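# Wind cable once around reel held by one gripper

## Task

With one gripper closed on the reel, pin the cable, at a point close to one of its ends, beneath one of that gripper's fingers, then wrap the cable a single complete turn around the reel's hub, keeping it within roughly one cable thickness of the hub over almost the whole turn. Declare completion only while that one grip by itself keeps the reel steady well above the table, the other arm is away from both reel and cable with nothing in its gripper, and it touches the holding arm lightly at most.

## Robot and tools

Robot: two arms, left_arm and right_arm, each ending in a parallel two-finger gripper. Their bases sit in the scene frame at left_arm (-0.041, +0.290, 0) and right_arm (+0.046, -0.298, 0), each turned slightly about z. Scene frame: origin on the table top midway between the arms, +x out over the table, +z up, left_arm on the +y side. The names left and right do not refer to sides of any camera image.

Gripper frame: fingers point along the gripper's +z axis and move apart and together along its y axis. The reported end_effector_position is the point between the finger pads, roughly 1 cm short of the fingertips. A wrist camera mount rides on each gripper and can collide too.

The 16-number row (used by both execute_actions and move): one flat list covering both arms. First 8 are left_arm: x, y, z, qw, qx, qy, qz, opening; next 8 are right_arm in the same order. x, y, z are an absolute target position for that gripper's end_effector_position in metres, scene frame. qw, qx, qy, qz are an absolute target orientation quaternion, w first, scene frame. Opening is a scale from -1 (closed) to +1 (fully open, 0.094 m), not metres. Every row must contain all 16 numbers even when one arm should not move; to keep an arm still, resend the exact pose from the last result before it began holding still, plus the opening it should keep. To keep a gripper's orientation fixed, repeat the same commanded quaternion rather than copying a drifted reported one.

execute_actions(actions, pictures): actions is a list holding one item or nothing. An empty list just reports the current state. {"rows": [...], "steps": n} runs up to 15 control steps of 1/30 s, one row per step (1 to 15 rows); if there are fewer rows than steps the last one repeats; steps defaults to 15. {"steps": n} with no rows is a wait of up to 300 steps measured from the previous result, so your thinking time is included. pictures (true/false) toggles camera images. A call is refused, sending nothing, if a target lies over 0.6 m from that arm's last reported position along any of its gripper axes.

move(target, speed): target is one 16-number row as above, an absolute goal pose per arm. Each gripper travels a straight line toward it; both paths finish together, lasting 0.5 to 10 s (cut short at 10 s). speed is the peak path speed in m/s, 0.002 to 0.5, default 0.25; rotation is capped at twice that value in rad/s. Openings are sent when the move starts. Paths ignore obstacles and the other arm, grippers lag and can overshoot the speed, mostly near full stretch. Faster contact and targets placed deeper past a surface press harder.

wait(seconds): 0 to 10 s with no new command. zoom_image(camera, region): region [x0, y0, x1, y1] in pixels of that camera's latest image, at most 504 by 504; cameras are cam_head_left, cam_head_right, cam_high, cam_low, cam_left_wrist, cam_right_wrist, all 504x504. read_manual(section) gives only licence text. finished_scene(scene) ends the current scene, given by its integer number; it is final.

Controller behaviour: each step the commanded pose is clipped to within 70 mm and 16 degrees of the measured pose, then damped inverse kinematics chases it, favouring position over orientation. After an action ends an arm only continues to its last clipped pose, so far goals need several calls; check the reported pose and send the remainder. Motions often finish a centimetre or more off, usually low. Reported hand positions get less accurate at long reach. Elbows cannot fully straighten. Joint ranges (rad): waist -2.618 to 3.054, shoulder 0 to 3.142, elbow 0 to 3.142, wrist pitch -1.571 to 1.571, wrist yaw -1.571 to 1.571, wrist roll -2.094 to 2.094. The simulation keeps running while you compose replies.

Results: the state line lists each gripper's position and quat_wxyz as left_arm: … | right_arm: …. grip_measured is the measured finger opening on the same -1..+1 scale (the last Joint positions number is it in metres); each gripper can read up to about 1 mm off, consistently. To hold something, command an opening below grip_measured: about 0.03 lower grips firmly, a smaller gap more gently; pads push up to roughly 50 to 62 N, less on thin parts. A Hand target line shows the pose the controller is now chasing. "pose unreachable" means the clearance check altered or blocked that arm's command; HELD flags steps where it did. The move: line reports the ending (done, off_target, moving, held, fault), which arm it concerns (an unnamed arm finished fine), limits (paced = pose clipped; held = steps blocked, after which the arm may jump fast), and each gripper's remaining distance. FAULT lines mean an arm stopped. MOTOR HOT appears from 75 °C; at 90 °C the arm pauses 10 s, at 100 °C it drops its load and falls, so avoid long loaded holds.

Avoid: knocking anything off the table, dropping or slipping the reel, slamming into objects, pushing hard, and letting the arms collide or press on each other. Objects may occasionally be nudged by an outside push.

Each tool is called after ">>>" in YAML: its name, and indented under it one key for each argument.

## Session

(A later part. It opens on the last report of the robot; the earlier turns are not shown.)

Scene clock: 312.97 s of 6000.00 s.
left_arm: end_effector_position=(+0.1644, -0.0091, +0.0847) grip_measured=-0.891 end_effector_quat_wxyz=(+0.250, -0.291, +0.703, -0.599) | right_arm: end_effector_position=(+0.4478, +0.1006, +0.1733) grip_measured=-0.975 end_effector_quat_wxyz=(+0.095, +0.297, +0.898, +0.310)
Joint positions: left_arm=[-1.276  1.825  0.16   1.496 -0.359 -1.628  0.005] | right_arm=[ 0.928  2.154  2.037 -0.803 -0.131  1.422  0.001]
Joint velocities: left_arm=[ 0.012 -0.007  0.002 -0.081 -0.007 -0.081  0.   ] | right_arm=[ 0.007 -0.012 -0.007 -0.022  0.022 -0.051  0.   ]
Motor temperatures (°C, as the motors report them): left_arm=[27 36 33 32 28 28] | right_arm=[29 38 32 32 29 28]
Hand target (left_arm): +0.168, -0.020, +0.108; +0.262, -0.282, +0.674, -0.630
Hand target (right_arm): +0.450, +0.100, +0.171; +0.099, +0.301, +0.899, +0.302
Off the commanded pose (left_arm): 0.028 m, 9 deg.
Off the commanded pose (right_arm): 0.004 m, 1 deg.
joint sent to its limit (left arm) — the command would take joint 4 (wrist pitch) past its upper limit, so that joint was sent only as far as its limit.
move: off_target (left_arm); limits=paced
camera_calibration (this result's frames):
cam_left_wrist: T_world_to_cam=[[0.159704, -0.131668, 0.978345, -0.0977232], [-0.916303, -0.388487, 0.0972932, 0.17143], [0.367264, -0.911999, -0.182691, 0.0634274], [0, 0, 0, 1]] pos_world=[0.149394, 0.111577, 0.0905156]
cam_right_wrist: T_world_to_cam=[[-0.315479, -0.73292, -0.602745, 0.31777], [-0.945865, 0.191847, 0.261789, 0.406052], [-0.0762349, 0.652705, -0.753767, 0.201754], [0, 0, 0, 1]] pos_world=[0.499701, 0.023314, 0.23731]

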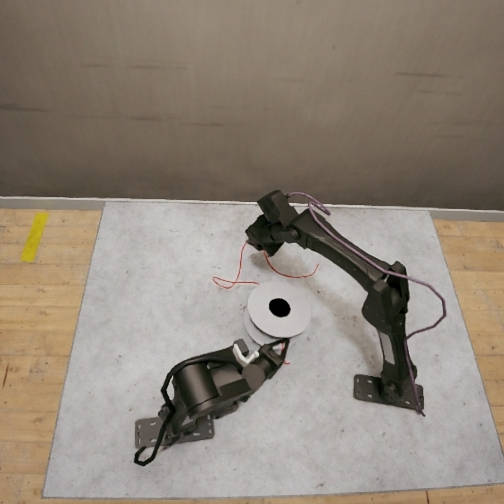

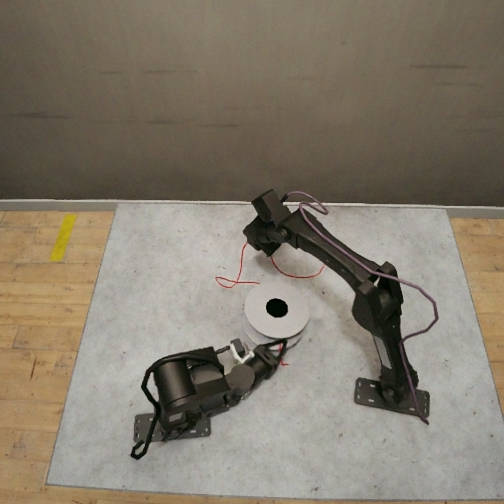

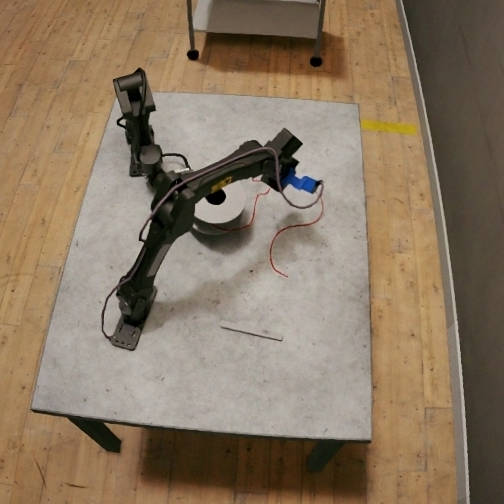

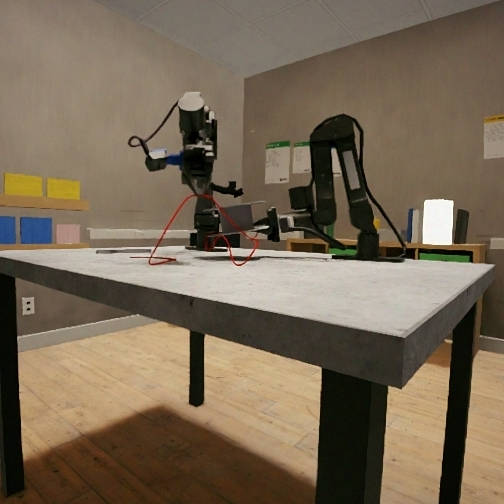

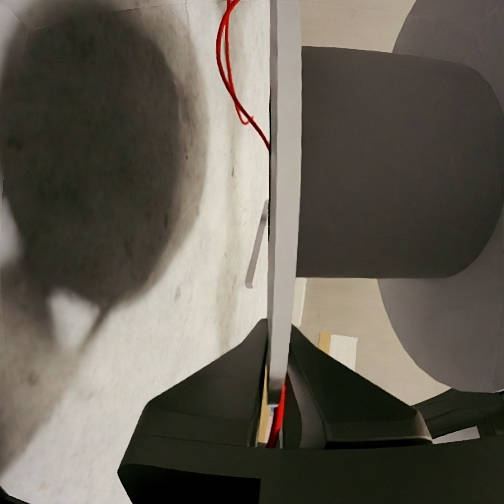

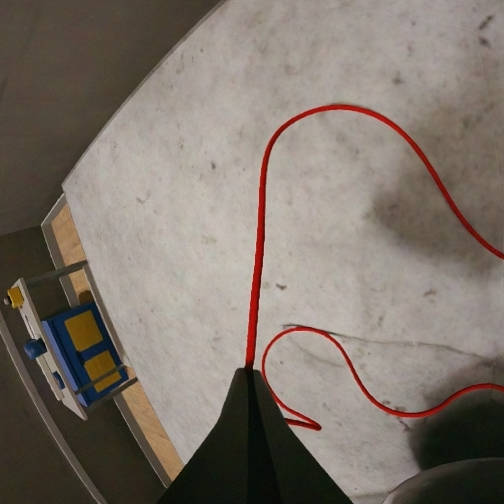

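>>> move:
  target: [0.18,-0.02,0.11,0.262,-0.282,0.674,-0.63,-1,0.33,0.2,0.22,0,0,0.92,0.39,-1]
  speed: 0.15

>>> move:
  target: [0.18,-0.02,0.11,0.262,-0.282,0.674,-0.63,-1,0.21,0.17,0.28,0.15,-0.36,0.85,0.36,-1]
  speed: 0.15

Scene clock: 321.10 s of 6000.00 s.
left_arm: end_effector_position=(+0.1678, -0.0060, +0.0758) grip_measured=-0.891 end_effector_quat_wxyz=(+0.246, -0.291, +0.716, -0.585) | right_arm: end_effector_position=(+0.3337, +0.1959, +0.2195) grip_measured=-0.975 end_effector_quat_wxyz=(+0.006, +0.012, +0.919, +0.395)
Joint positions: left_arm=[-1.247  1.825  0.16   1.46  -0.324 -1.625  0.005] | right_arm=[ 1.097  2.185  2.191 -0.874 -0.444  1.1    0.001]
Joint velocities: left_arm=[ 0.002 -0.007  0.002  0.007  0.022  0.095 -0.001] | right_arm=[ 0.002 -0.012  0.012  0.051 -0.007 -0.081  0.001]
Motor temperatures (°C, as the motors report them): left_arm=[27 36 33 34 28 28] | right_arm=[29 38 32 32 29 28]
Hand target (left_arm): +0.179, -0.018, +0.110; +0.263, -0.283, +0.675, -0.629
Hand target (right_arm): +0.329, +0.200, +0.220; +0.001, +0.001, +0.919, +0.395
Off the commanded pose (left_arm): 0.039 m, 7 deg.
Off the commanded pose (right_arm): 0.006 m, 2 deg.
move: off_target (left_arm)
camera_calibration (this result's frames):
cam_left_wrist: T_world_to_cam=[[0.177599, -0.164383, 0.970277, -0.0916884], [-0.916718, -0.386199, 0.102366, 0.176316], [0.357893, -0.90765, -0.219281, 0.0677101], [0, 0, 0, 1]] pos_world=[0.153682, 0.114478, 0.085762]
cam_right_wrist: T_world_to_cam=[[0.170498, -0.683901, -0.709373, 0.231107], [-0.890887, -0.414588, 0.185576, 0.385011], [-0.421013, 0.600331, -0.679964, 0.274845], [0, 0, 0, 1]] pos_world=[0.419311, 0.152677, 0.279377]

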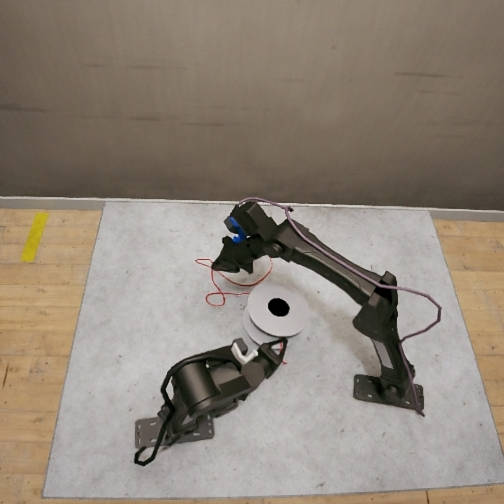

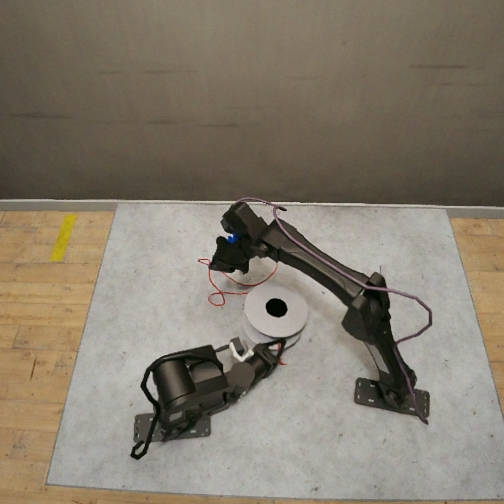

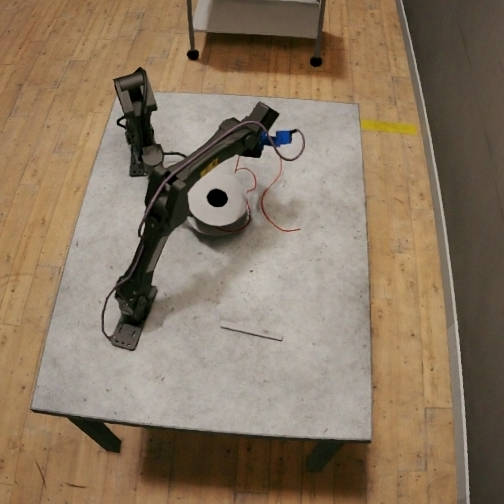

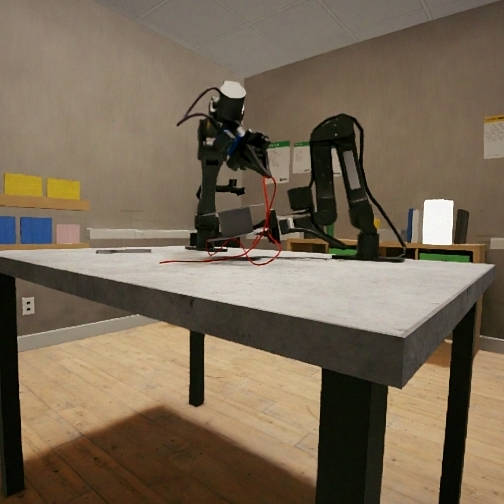

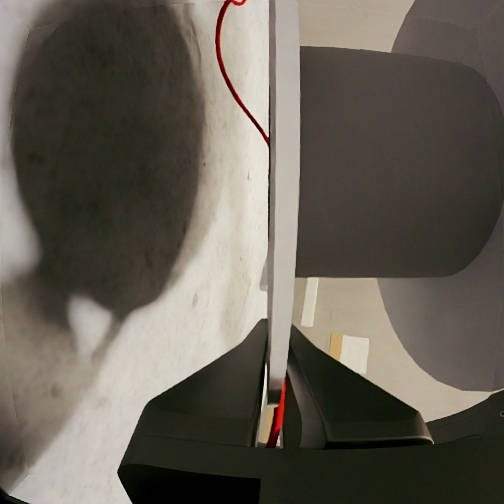

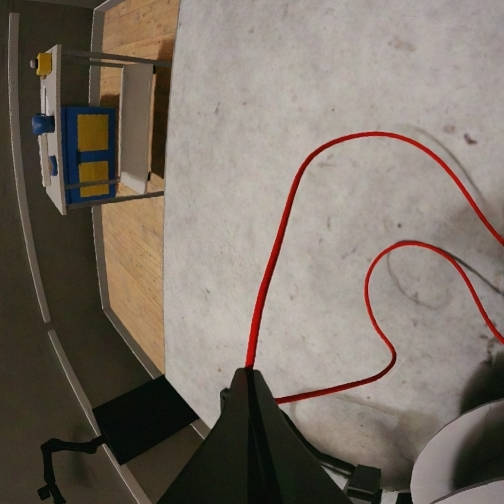

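Scene clock: 324.23 s of 6000.00 s.
left_arm: end_effector_position=(+0.1673, -0.0065, +0.0756) grip_measured=-0.891 end_effector_quat_wxyz=(+0.245, -0.290, +0.716, -0.586) | right_arm: end_effector_position=(+0.2146, +0.1751, +0.2794) grip_measured=-0.975 end_effector_quat_wxyz=(+0.148, -0.351, +0.848, +0.369)
Joint positions: left_arm=[-1.247  1.825  0.16   1.459 -0.32  -1.625  0.005] | right_arm=[ 1.298  1.861  1.946 -0.897 -0.34   0.461  0.001]
Joint velocities: left_arm=[-0.002  0.017 -0.012 -0.007 -0.066 -0.007 -0.001] | right_arm=[-0.012 -0.002 -0.002 -0.007 -0.037 -0.051 -0.   ]
Motor temperatures (°C, as the motors report them): left_arm=[27 36 33 34 28 28] | right_arm=[29 38 32 32 29 28]
Hand target (left_arm): +0.178, -0.018, +0.110; +0.263, -0.282, +0.675, -0.629
Hand target (right_arm): +0.210, +0.169, +0.279; +0.148, -0.358, +0.848, +0.362
Off the commanded pose (left_arm): 0.039 m, 7 deg.
Off the commanded pose (right_arm): 0.007 m, 2 deg.
move: off_target (left_arm)
camera_calibration (this result's frames):
cam_left_wrist: T_world_to_cam=[[0.177554, -0.165317, 0.970126, -0.0915331], [-0.91812, -0.382733, 0.102815, 0.175922], [0.354302, -0.908948, -0.219737, 0.068072], [0, 0, 0, 1]] pos_world=[0.153652, 0.114073, 0.0856691]
cam_right_wrist: T_world_to_cam=[[0.824957, -0.383896, -0.414814, 0.00439068], [-0.503184, -0.833092, -0.229704, 0.365314], [-0.257396, 0.398223, -0.880435, 0.334215], [0, 0, 0, 1]] pos_world=[0.266224, 0.172934, 0.37999]

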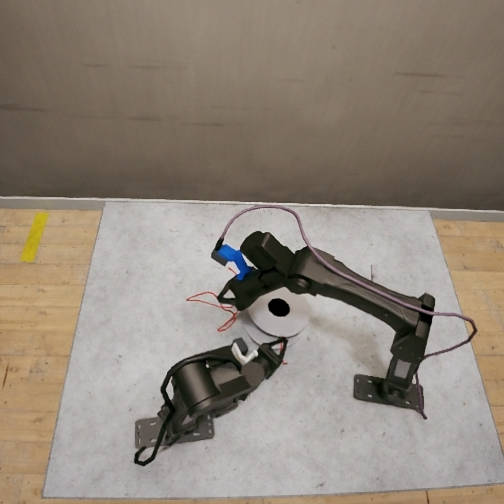

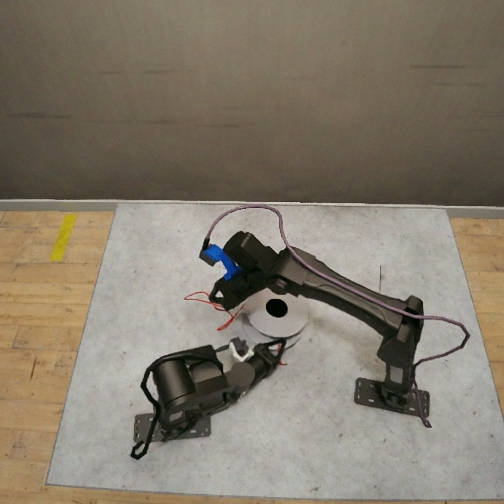

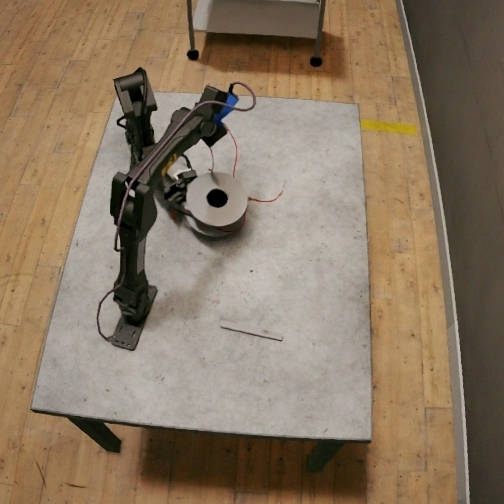

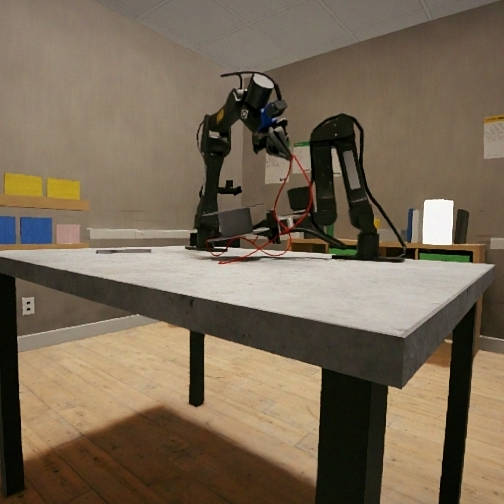

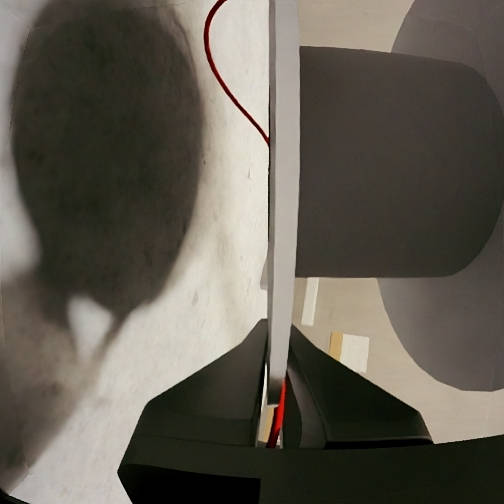

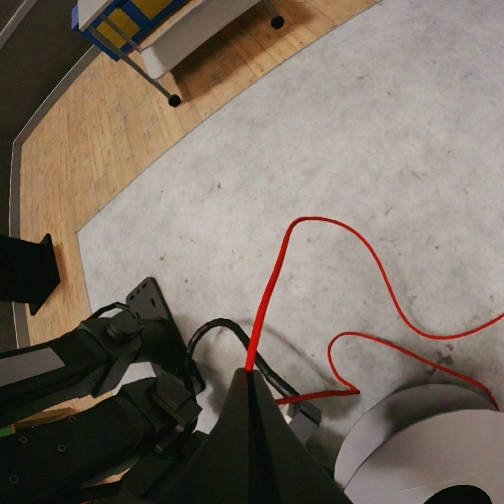

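>>> move:
  target: [0.168,-0.006,0.08,0.246,-0.291,0.716,-0.585,-1,0.18,0.17,0.38,0.25,-0.4,0.75,0.47,-1]
  speed: 0.12

>>> move:
  target: [0.168,-0.006,0.08,0.246,-0.291,0.716,-0.585,-1,0.11,0.04,0.36,0.33,-0.63,0.63,0.33,-1]
  speed: 0.12

Scene clock: 330.47 s of 6000.00 s.
left_arm: end_effector_position=(+0.1646, -0.0024, +0.0556) grip_measured=-0.891 end_effector_quat_wxyz=(+0.236, -0.297, +0.741, -0.555) | right_arm: end_effector_position=(+0.1878, +0.1698, +0.3767) grip_measured=-0.975 end_effector_quat_wxyz=(+0.251, -0.386, +0.758, +0.462)
Joint positions: left_arm=[-1.247  1.825  0.16   1.373 -0.316 -1.643  0.005] | right_arm=[ 1.338  1.678  1.884 -0.703 -0.351  0.418  0.001]
Joint velocities: left_arm=[-0.012  0.002 -0.022  0.007 -0.081  0.007 -0.   ] | right_arm=[-0.002 -0.002 -0.002  0.037 -0.007  0.007 -0.   ]
Motor temperatures (°C, as the motors report them): left_arm=[27 36 33 35 28 28] | right_arm=[29 38 32 33 29 28]
Hand target (left_arm): +0.168, -0.006, +0.079; +0.246, -0.291, +0.716, -0.585
Hand target (right_arm): +0.179, +0.168, +0.380; +0.251, -0.397, +0.749, +0.468
Off the commanded pose (left_arm): 0.025 m, 5 deg.
Off the commanded pose (right_arm): 0.008 m, 2 deg.
move: off_target (left_arm)
camera_calibration (this result's frames):
cam_left_wrist: T_world_to_cam=[[0.227101, -0.226884, 0.947074, -0.0779149], [-0.912117, -0.390341, 0.125207, 0.174747], [0.341274, -0.892277, -0.295591, 0.0747449], [0, 0, 0, 1]] pos_world=[0.151576, 0.117226, 0.0740055]
cam_right_wrist: T_world_to_cam=[[0.911012, -0.206944, -0.356696, -0.00328549], [-0.380302, -0.756079, -0.53265, 0.447626], [-0.159461, 0.620902, -0.767498, 0.31628], [0, 0, 0, 1]] pos_world=[0.223661, 0.141382, 0.48]

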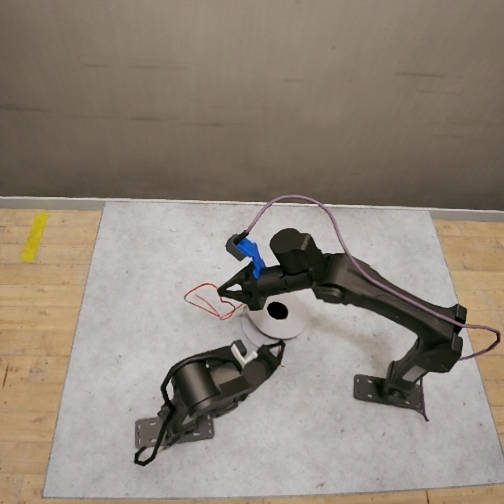

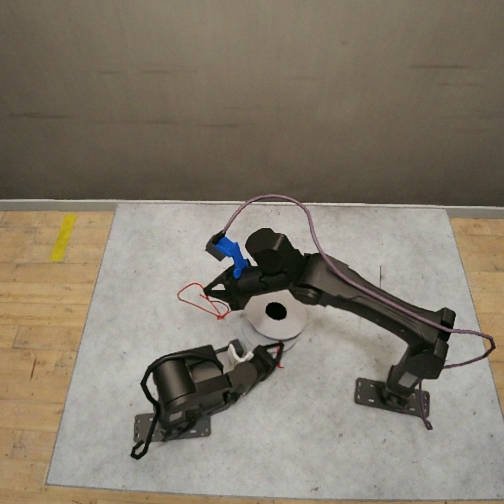

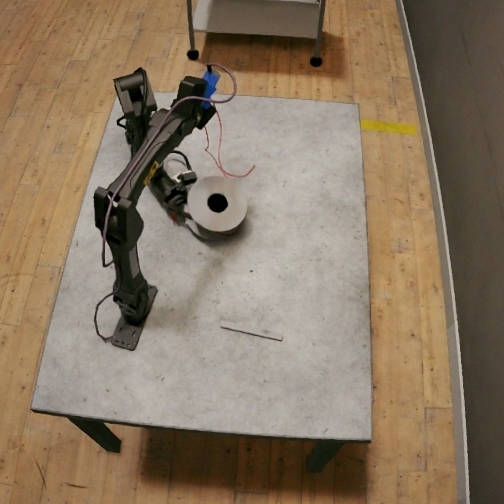

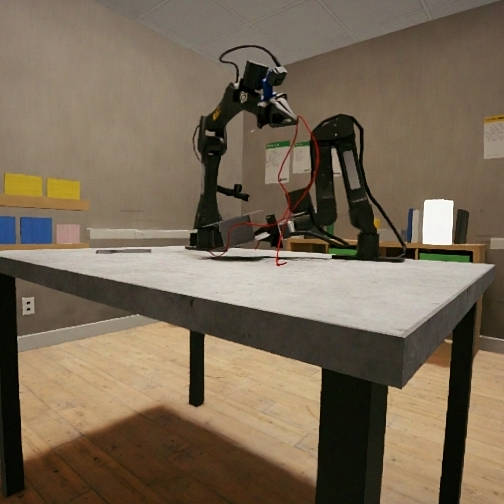

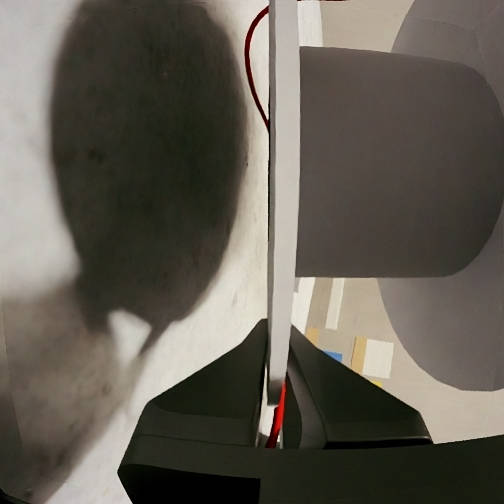

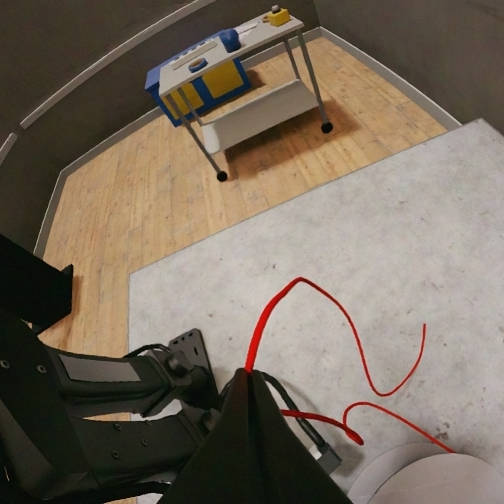

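Scene clock: 333.50 s of 6000.00 s.
left_arm: end_effector_position=(+0.1629, -0.0013, +0.0488) grip_measured=-0.891 end_effector_quat_wxyz=(+0.229, -0.300, +0.748, -0.545) | right_arm: end_effector_position=(+0.1152, +0.0474, +0.3619) grip_measured=-0.975 end_effector_quat_wxyz=(-0.331, +0.620, -0.627, -0.336)
Joint positions: left_arm=[-1.247  1.825  0.16   1.344 -0.31  -1.655  0.005] | right_arm=[ 1.419  1.251  1.563 -0.929 -0.282 -0.183  0.001]
Joint velocities: left_arm=[-0.022 -0.007 -0.027 -0.022 -0.022  0.007 -0.   ] | right_arm=[ 0.012 -0.012 -0.012 -0.051 -0.022 -0.081  0.001]
Motor temperatures (°C, as the motors report them): left_arm=[27 36 33 36 28 28] | right_arm=[29 37 32 33 29 28]
Hand target (left_arm): +0.168, -0.006, +0.079; +0.246, -0.292, +0.716, -0.584
Hand target (right_arm): +0.111, +0.041, +0.358; -0.327, +0.626, -0.626, -0.330
Off the commanded pose (left_arm): 0.032 m, 6 deg.
Off the commanded pose (right_arm): 0.009 m, 1 deg.
move: off_target (left_arm)
camera_calibration (this result's frames):
cam_left_wrist: T_world_to_cam=[[0.24764, -0.243749, 0.937689, -0.0737974], [-0.910106, -0.390412, 0.138869, 0.173483], [0.332236, -0.887786, -0.318519, 0.0769631], [0, 0, 0, 1]] pos_world=[0.150593, 0.118069, 0.0696218]
cam_right_wrist: T_world_to_cam=[[0.984205, 0.0957734, 0.148892, -0.173467], [0.157056, -0.860478, -0.484677, 0.245333], [0.0816995, 0.500405, -0.861928, 0.381443], [0, 0, 0, 1]] pos_world=[0.101032, 0.0368413, 0.473512]

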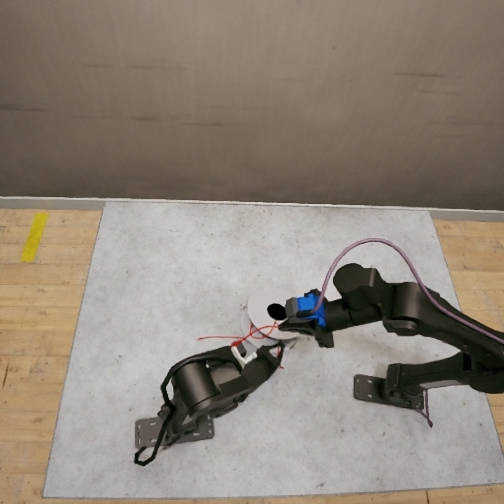

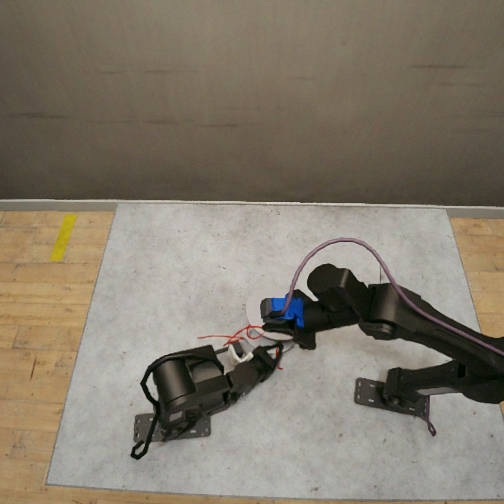

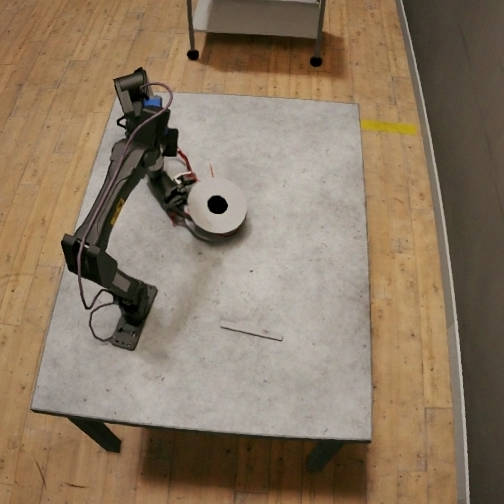

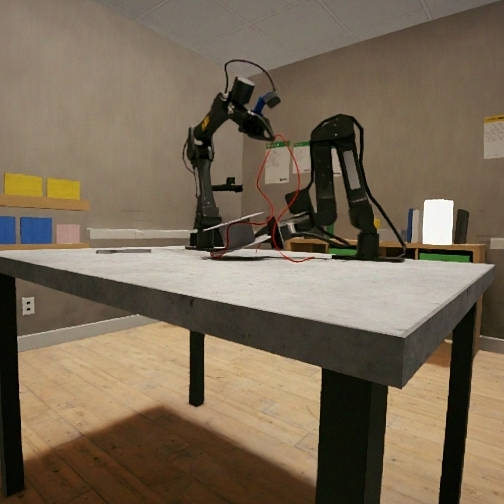

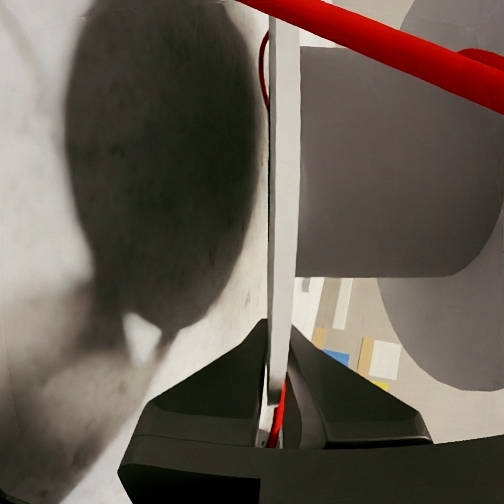

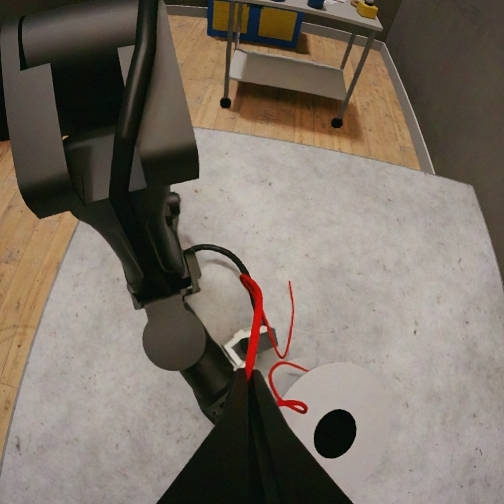

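>>> move:
  target: [0.23,-0.02,0.12,0.27,-0.27,0.653,-0.653,-1,0.08,-0.03,0.3,0.33,-0.63,0.63,0.33,-1]
  speed: 0.1

>>> move:
  target: [0.25,0.0,0.13,0.27,-0.27,0.653,-0.653,-1,0.10,-0.12,0.2,0.2,-0.75,0.6,0.2,-1]
  speed: 0.1

Scene clock: 339.93 s of 6000.00 s.
left_arm: end_effector_position=(+0.2199, -0.0132, +0.0933) grip_measured=-0.891 end_effector_quat_wxyz=(+0.249, -0.288, +0.689, -0.617) | right_arm: end_effector_position=(+0.0832, -0.0254, +0.2992) grip_measured=-0.975 end_effector_quat_wxyz=(-0.325, +0.627, -0.628, -0.327)
Joint positions: left_arm=[-1.05   1.889  0.281  1.491 -0.127 -1.598  0.005] | right_arm=[ 1.467  0.89   1.145 -0.889 -0.24  -0.17   0.001]
Joint velocities: left_arm=[ 0.007 -0.012  0.007 -0.037  0.037 -0.022 -0.   ] | right_arm=[ 0.002 -0.012  0.007  0.007  0.022  0.037 -0.   ]
Motor temperatures (°C, as the motors report them): left_arm=[27 36 33 37 28 28] | right_arm=[29 36 31 33 29 28]
Hand target (left_arm): +0.229, -0.020, +0.120; +0.270, -0.271, +0.658, -0.649
Hand target (right_arm): +0.081, -0.029, +0.299; -0.327, +0.626, -0.627, -0.329
Off the commanded pose (left_arm): 0.029 m, 7 deg.
Off the commanded pose (right_arm): 0.006 m, 0 deg.
joint sent to its limit (left arm) — the command would take joint 4 (wrist pitch) past its upper limit, so that joint was sent only as far as its limit.
move: off_target (left_arm)
camera_calibration (this result's frames):
cam_left_wrist: T_world_to_cam=[[0.14064, -0.0937929, 0.985608, -0.111439], [-0.920972, -0.377752, 0.0954693, 0.221175], [0.363361, -0.921144, -0.139508, 0.0375921], [0, 0, 0, 1]] pos_world=[0.20571, 0.107725, 0.0939637]
cam_right_wrist: T_world_to_cam=[[0.982419, 0.106187, 0.153551, -0.126669], [0.166374, -0.871108, -0.46205, 0.149543], [0.0846963, 0.479474, -0.87346, 0.36916], [0, 0, 0, 1]] pos_world=[0.0682954, -0.0332841, 0.410993]

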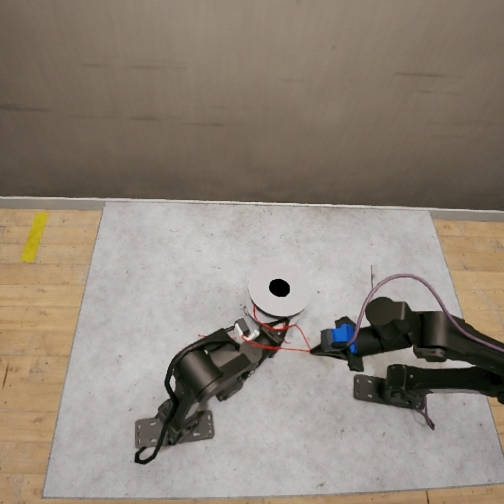

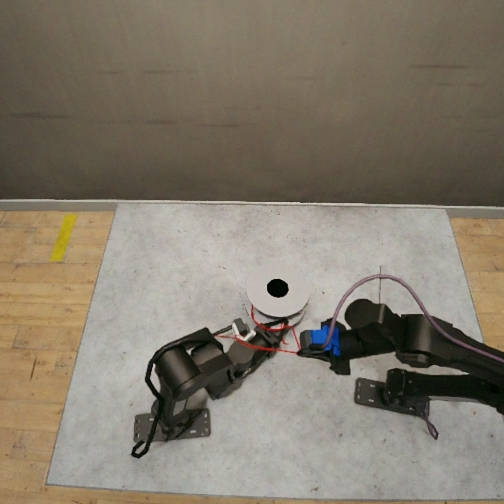

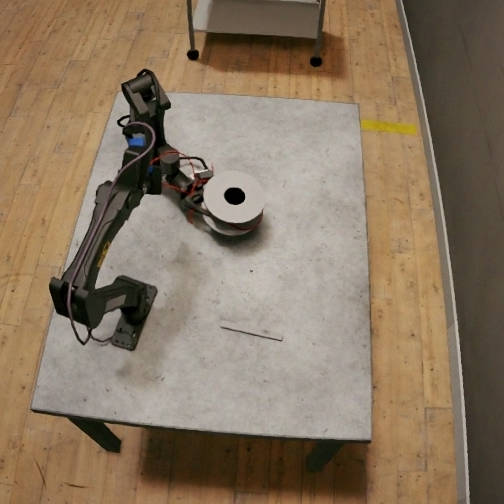

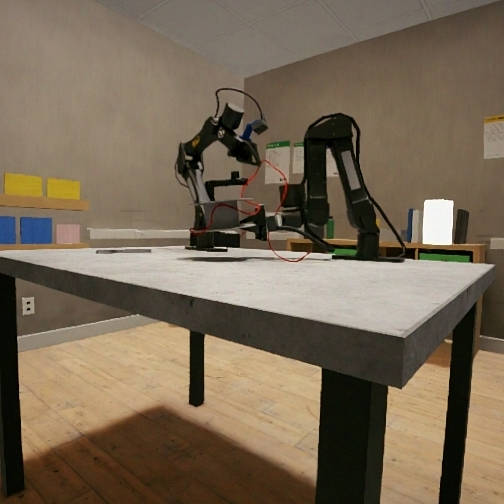

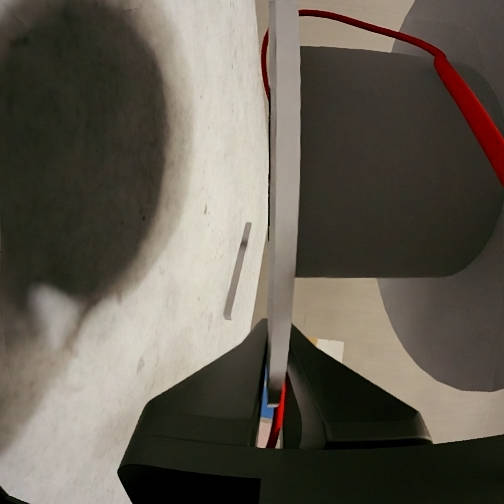

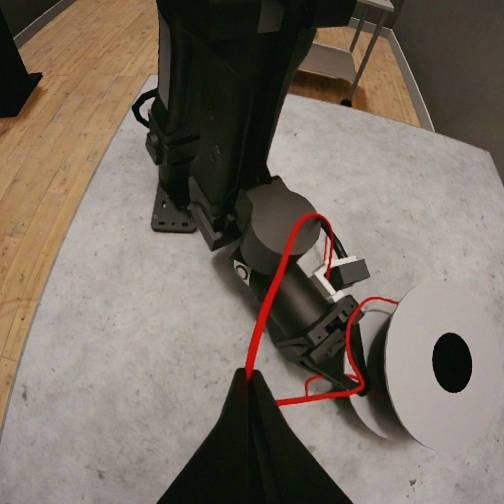

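Scene clock: 342.57 s of 6000.00 s.
left_arm: end_effector_position=(+0.2392, +0.0053, +0.0839) grip_measured=-0.891 end_effector_quat_wxyz=(+0.238, -0.297, +0.699, -0.605) | right_arm: end_effector_position=(+0.1073, -0.1123, +0.1990) grip_measured=-0.976 end_effector_quat_wxyz=(-0.203, +0.752, -0.598, -0.189)
Joint positions: left_arm=[-0.928  1.889  0.281  1.453 -0.004 -1.598  0.005] | right_arm=[ 1.109  0.869  1.007 -1.269 -0.362 -0.797  0.001]
Joint velocities: left_arm=[-0.002  0.002  0.002 -0.051 -0.037 -0.066 -0.001] | right_arm=[ 0.007 -0.017 -0.007 -0.022  0.007 -0.095  0.   ]
Motor temperatures (°C, as the motors report them): left_arm=[27 36 33 37 28 28] | right_arm=[29 35 31 33 29 28]
Hand target (left_arm): +0.249, +0.001, +0.129; +0.271, -0.271, +0.654, -0.652
Hand target (right_arm): +0.101, -0.118, +0.197; -0.199, +0.752, -0.597, -0.197
Off the commanded pose (left_arm): 0.048 m, 9 deg.
Off the commanded pose (right_arm): 0.011 m, 1 deg.
move: off_target (left_arm, right_arm)
camera_calibration (this result's frames):
cam_left_wrist: T_world_to_cam=[[0.176966, -0.110849, 0.977955, -0.11114], [-0.916943, -0.37962, 0.122896, 0.243625], [0.357629, -0.918478, -0.168822, 0.0501268], [0, 0, 0, 1]] pos_world=[0.225131, 0.126206, 0.0872115]
cam_right_wrist: T_world_to_cam=[[0.918307, 0.35178, 0.181556, -0.0968671], [0.369167, -0.926576, -0.0719204, -0.0821081], [0.142925, 0.13307, -0.980747, 0.297414], [0, 0, 0, 1]] pos_world=[0.0767574, -0.0815803, 0.30337]

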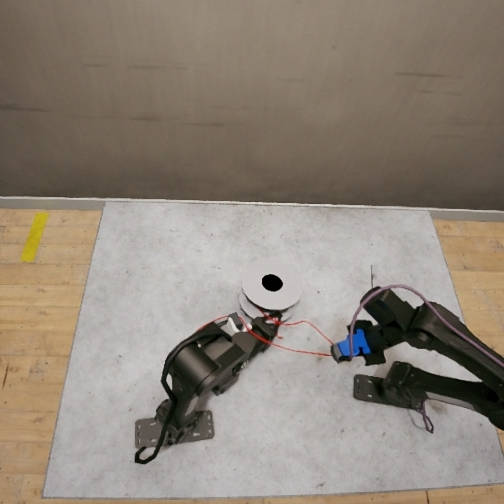

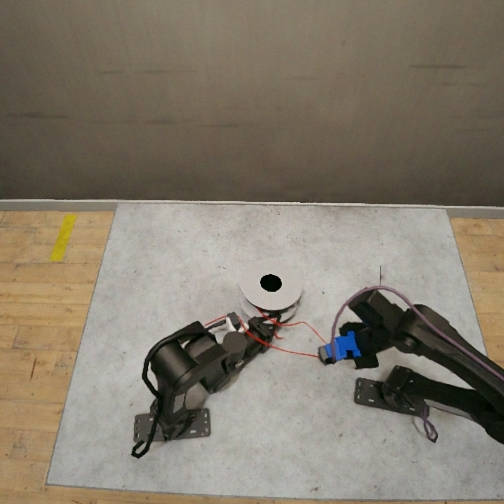

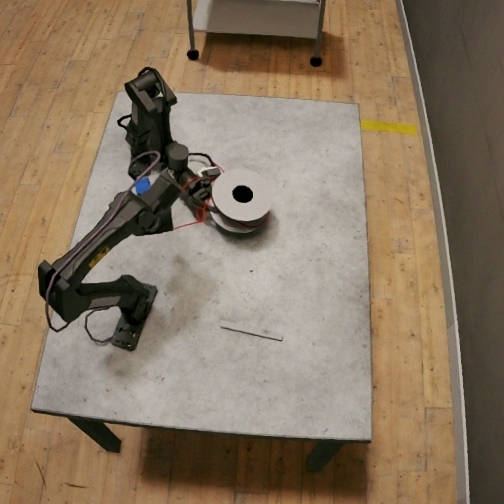

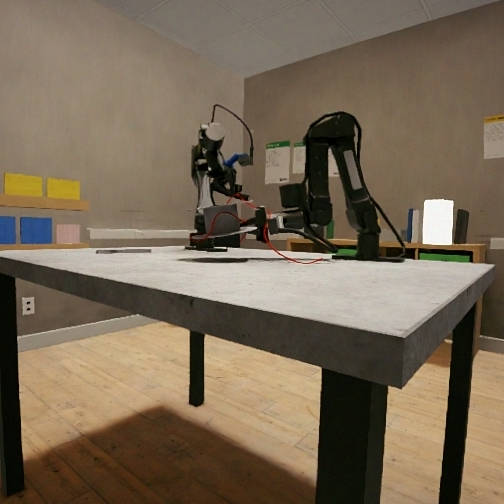

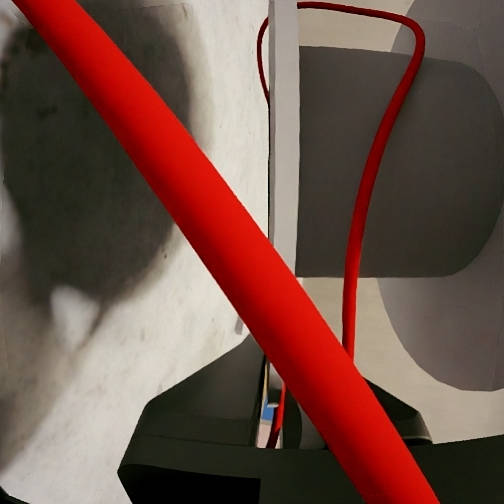

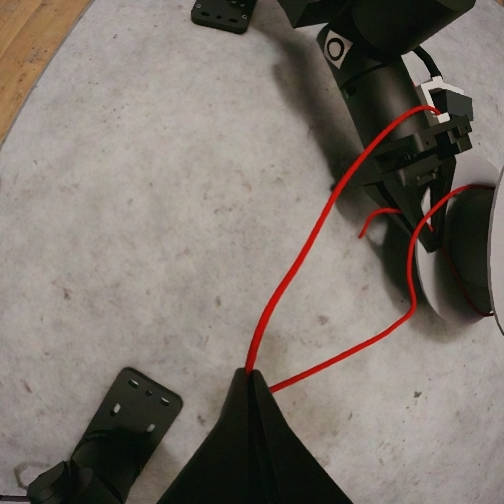

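>>> move:
  target: [0.25,0.06,0.2,0.27,-0.27,0.653,-0.653,-1,0.27,-0.2,0.19,0,-0.8,0.6,0,-1]
  speed: 0.1

Scene clock: 351.67 s of 6000.00 s.
left_arm: end_effector_position=(+0.2456, +0.0600, +0.1628) grip_measured=-0.891 end_effector_quat_wxyz=(+0.235, -0.302, +0.685, -0.620) | right_arm: end_effector_position=(+0.2684, -0.1965, +0.1869) grip_measured=-0.976 end_effector_quat_wxyz=(-0.003, +0.802, -0.597, +0.002)
Joint positions: left_arm=[-0.705  1.28   0.254  0.902  0.216 -1.597  0.005] | right_arm=[ 0.614  1.481  1.456 -1.539  0.001 -1.437  0.001]
Joint velocities: left_arm=[-0.007  0.007 -0.012 -0.007  0.066  0.007  0.001] | right_arm=[-0.002  0.002 -0.002 -0.007 -0.051  0.022 -0.001]
Motor temperatures (°C, as the motors report them): left_arm=[27 36 33 38 28 28] | right_arm=[29 34 31 32 29 28]
Hand target (left_arm): +0.250, +0.061, +0.201; +0.271, -0.270, +0.654, -0.652
Hand target (right_arm): +0.271, -0.201, +0.190; +0.005, +0.801, -0.598, +0.004
Off the commanded pose (left_arm): 0.037 m, 8 deg.
Off the commanded pose (right_arm): 0.005 m, 1 deg.
joint sent to its limit (right arm) — the command would take joint 4 (wrist pitch) past its lower limit, so that joint was sent only as far as its limit.
move: off_target (left_arm)
camera_calibration (this result's frames):
cam_left_wrist: T_world_to_cam=[[0.172358, -0.0690084, 0.982614, -0.185491], [-0.915871, -0.378424, 0.134075, 0.258383], [0.362592, -0.923056, -0.128427, 0.10391], [0, 0, 0, 1]] pos_world=[0.230939, 0.180892, 0.160969]
cam_right_wrist: T_world_to_cam=[[0.886478, 0.462663, 0.0100224, -0.150587], [0.409788, -0.794863, 0.447512, -0.302628], [0.215013, -0.392602, -0.894222, 0.134981], [0, 0, 0, 1]] pos_world=[0.228483, -0.117883, 0.257641]

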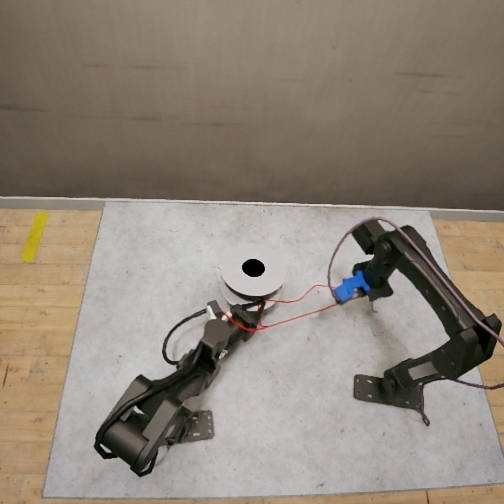

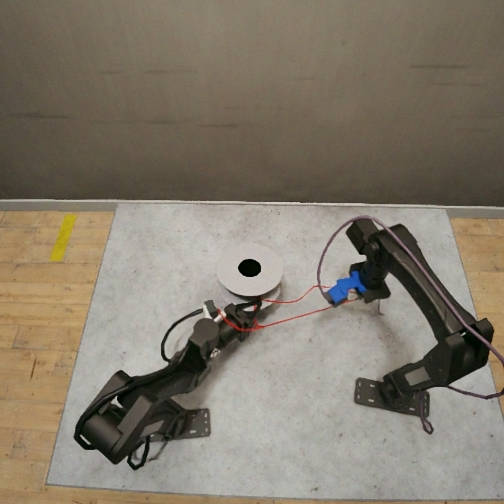

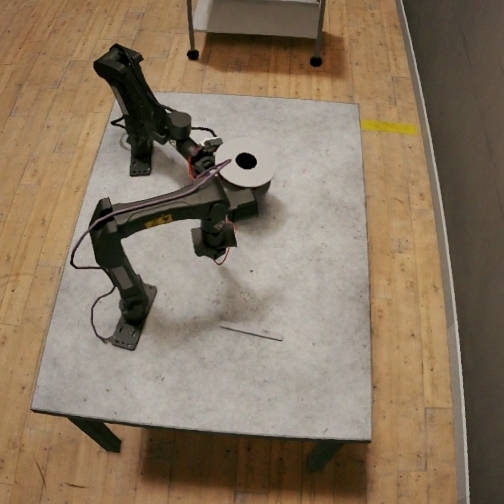

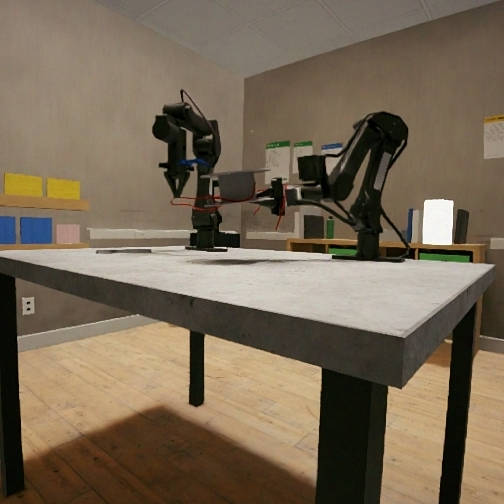

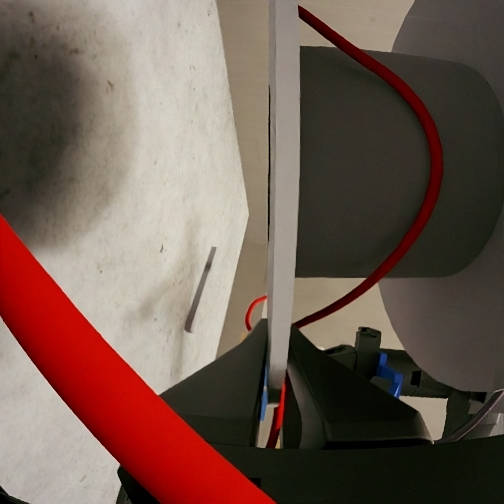

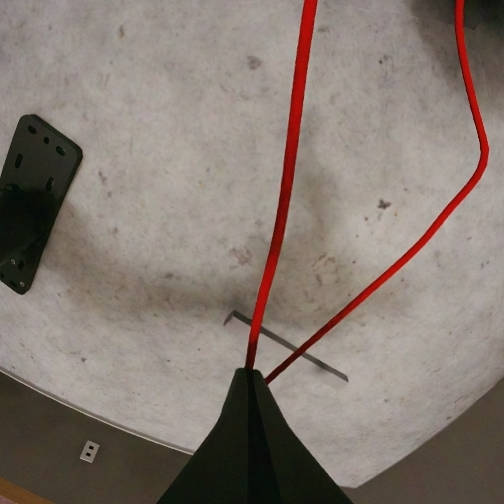

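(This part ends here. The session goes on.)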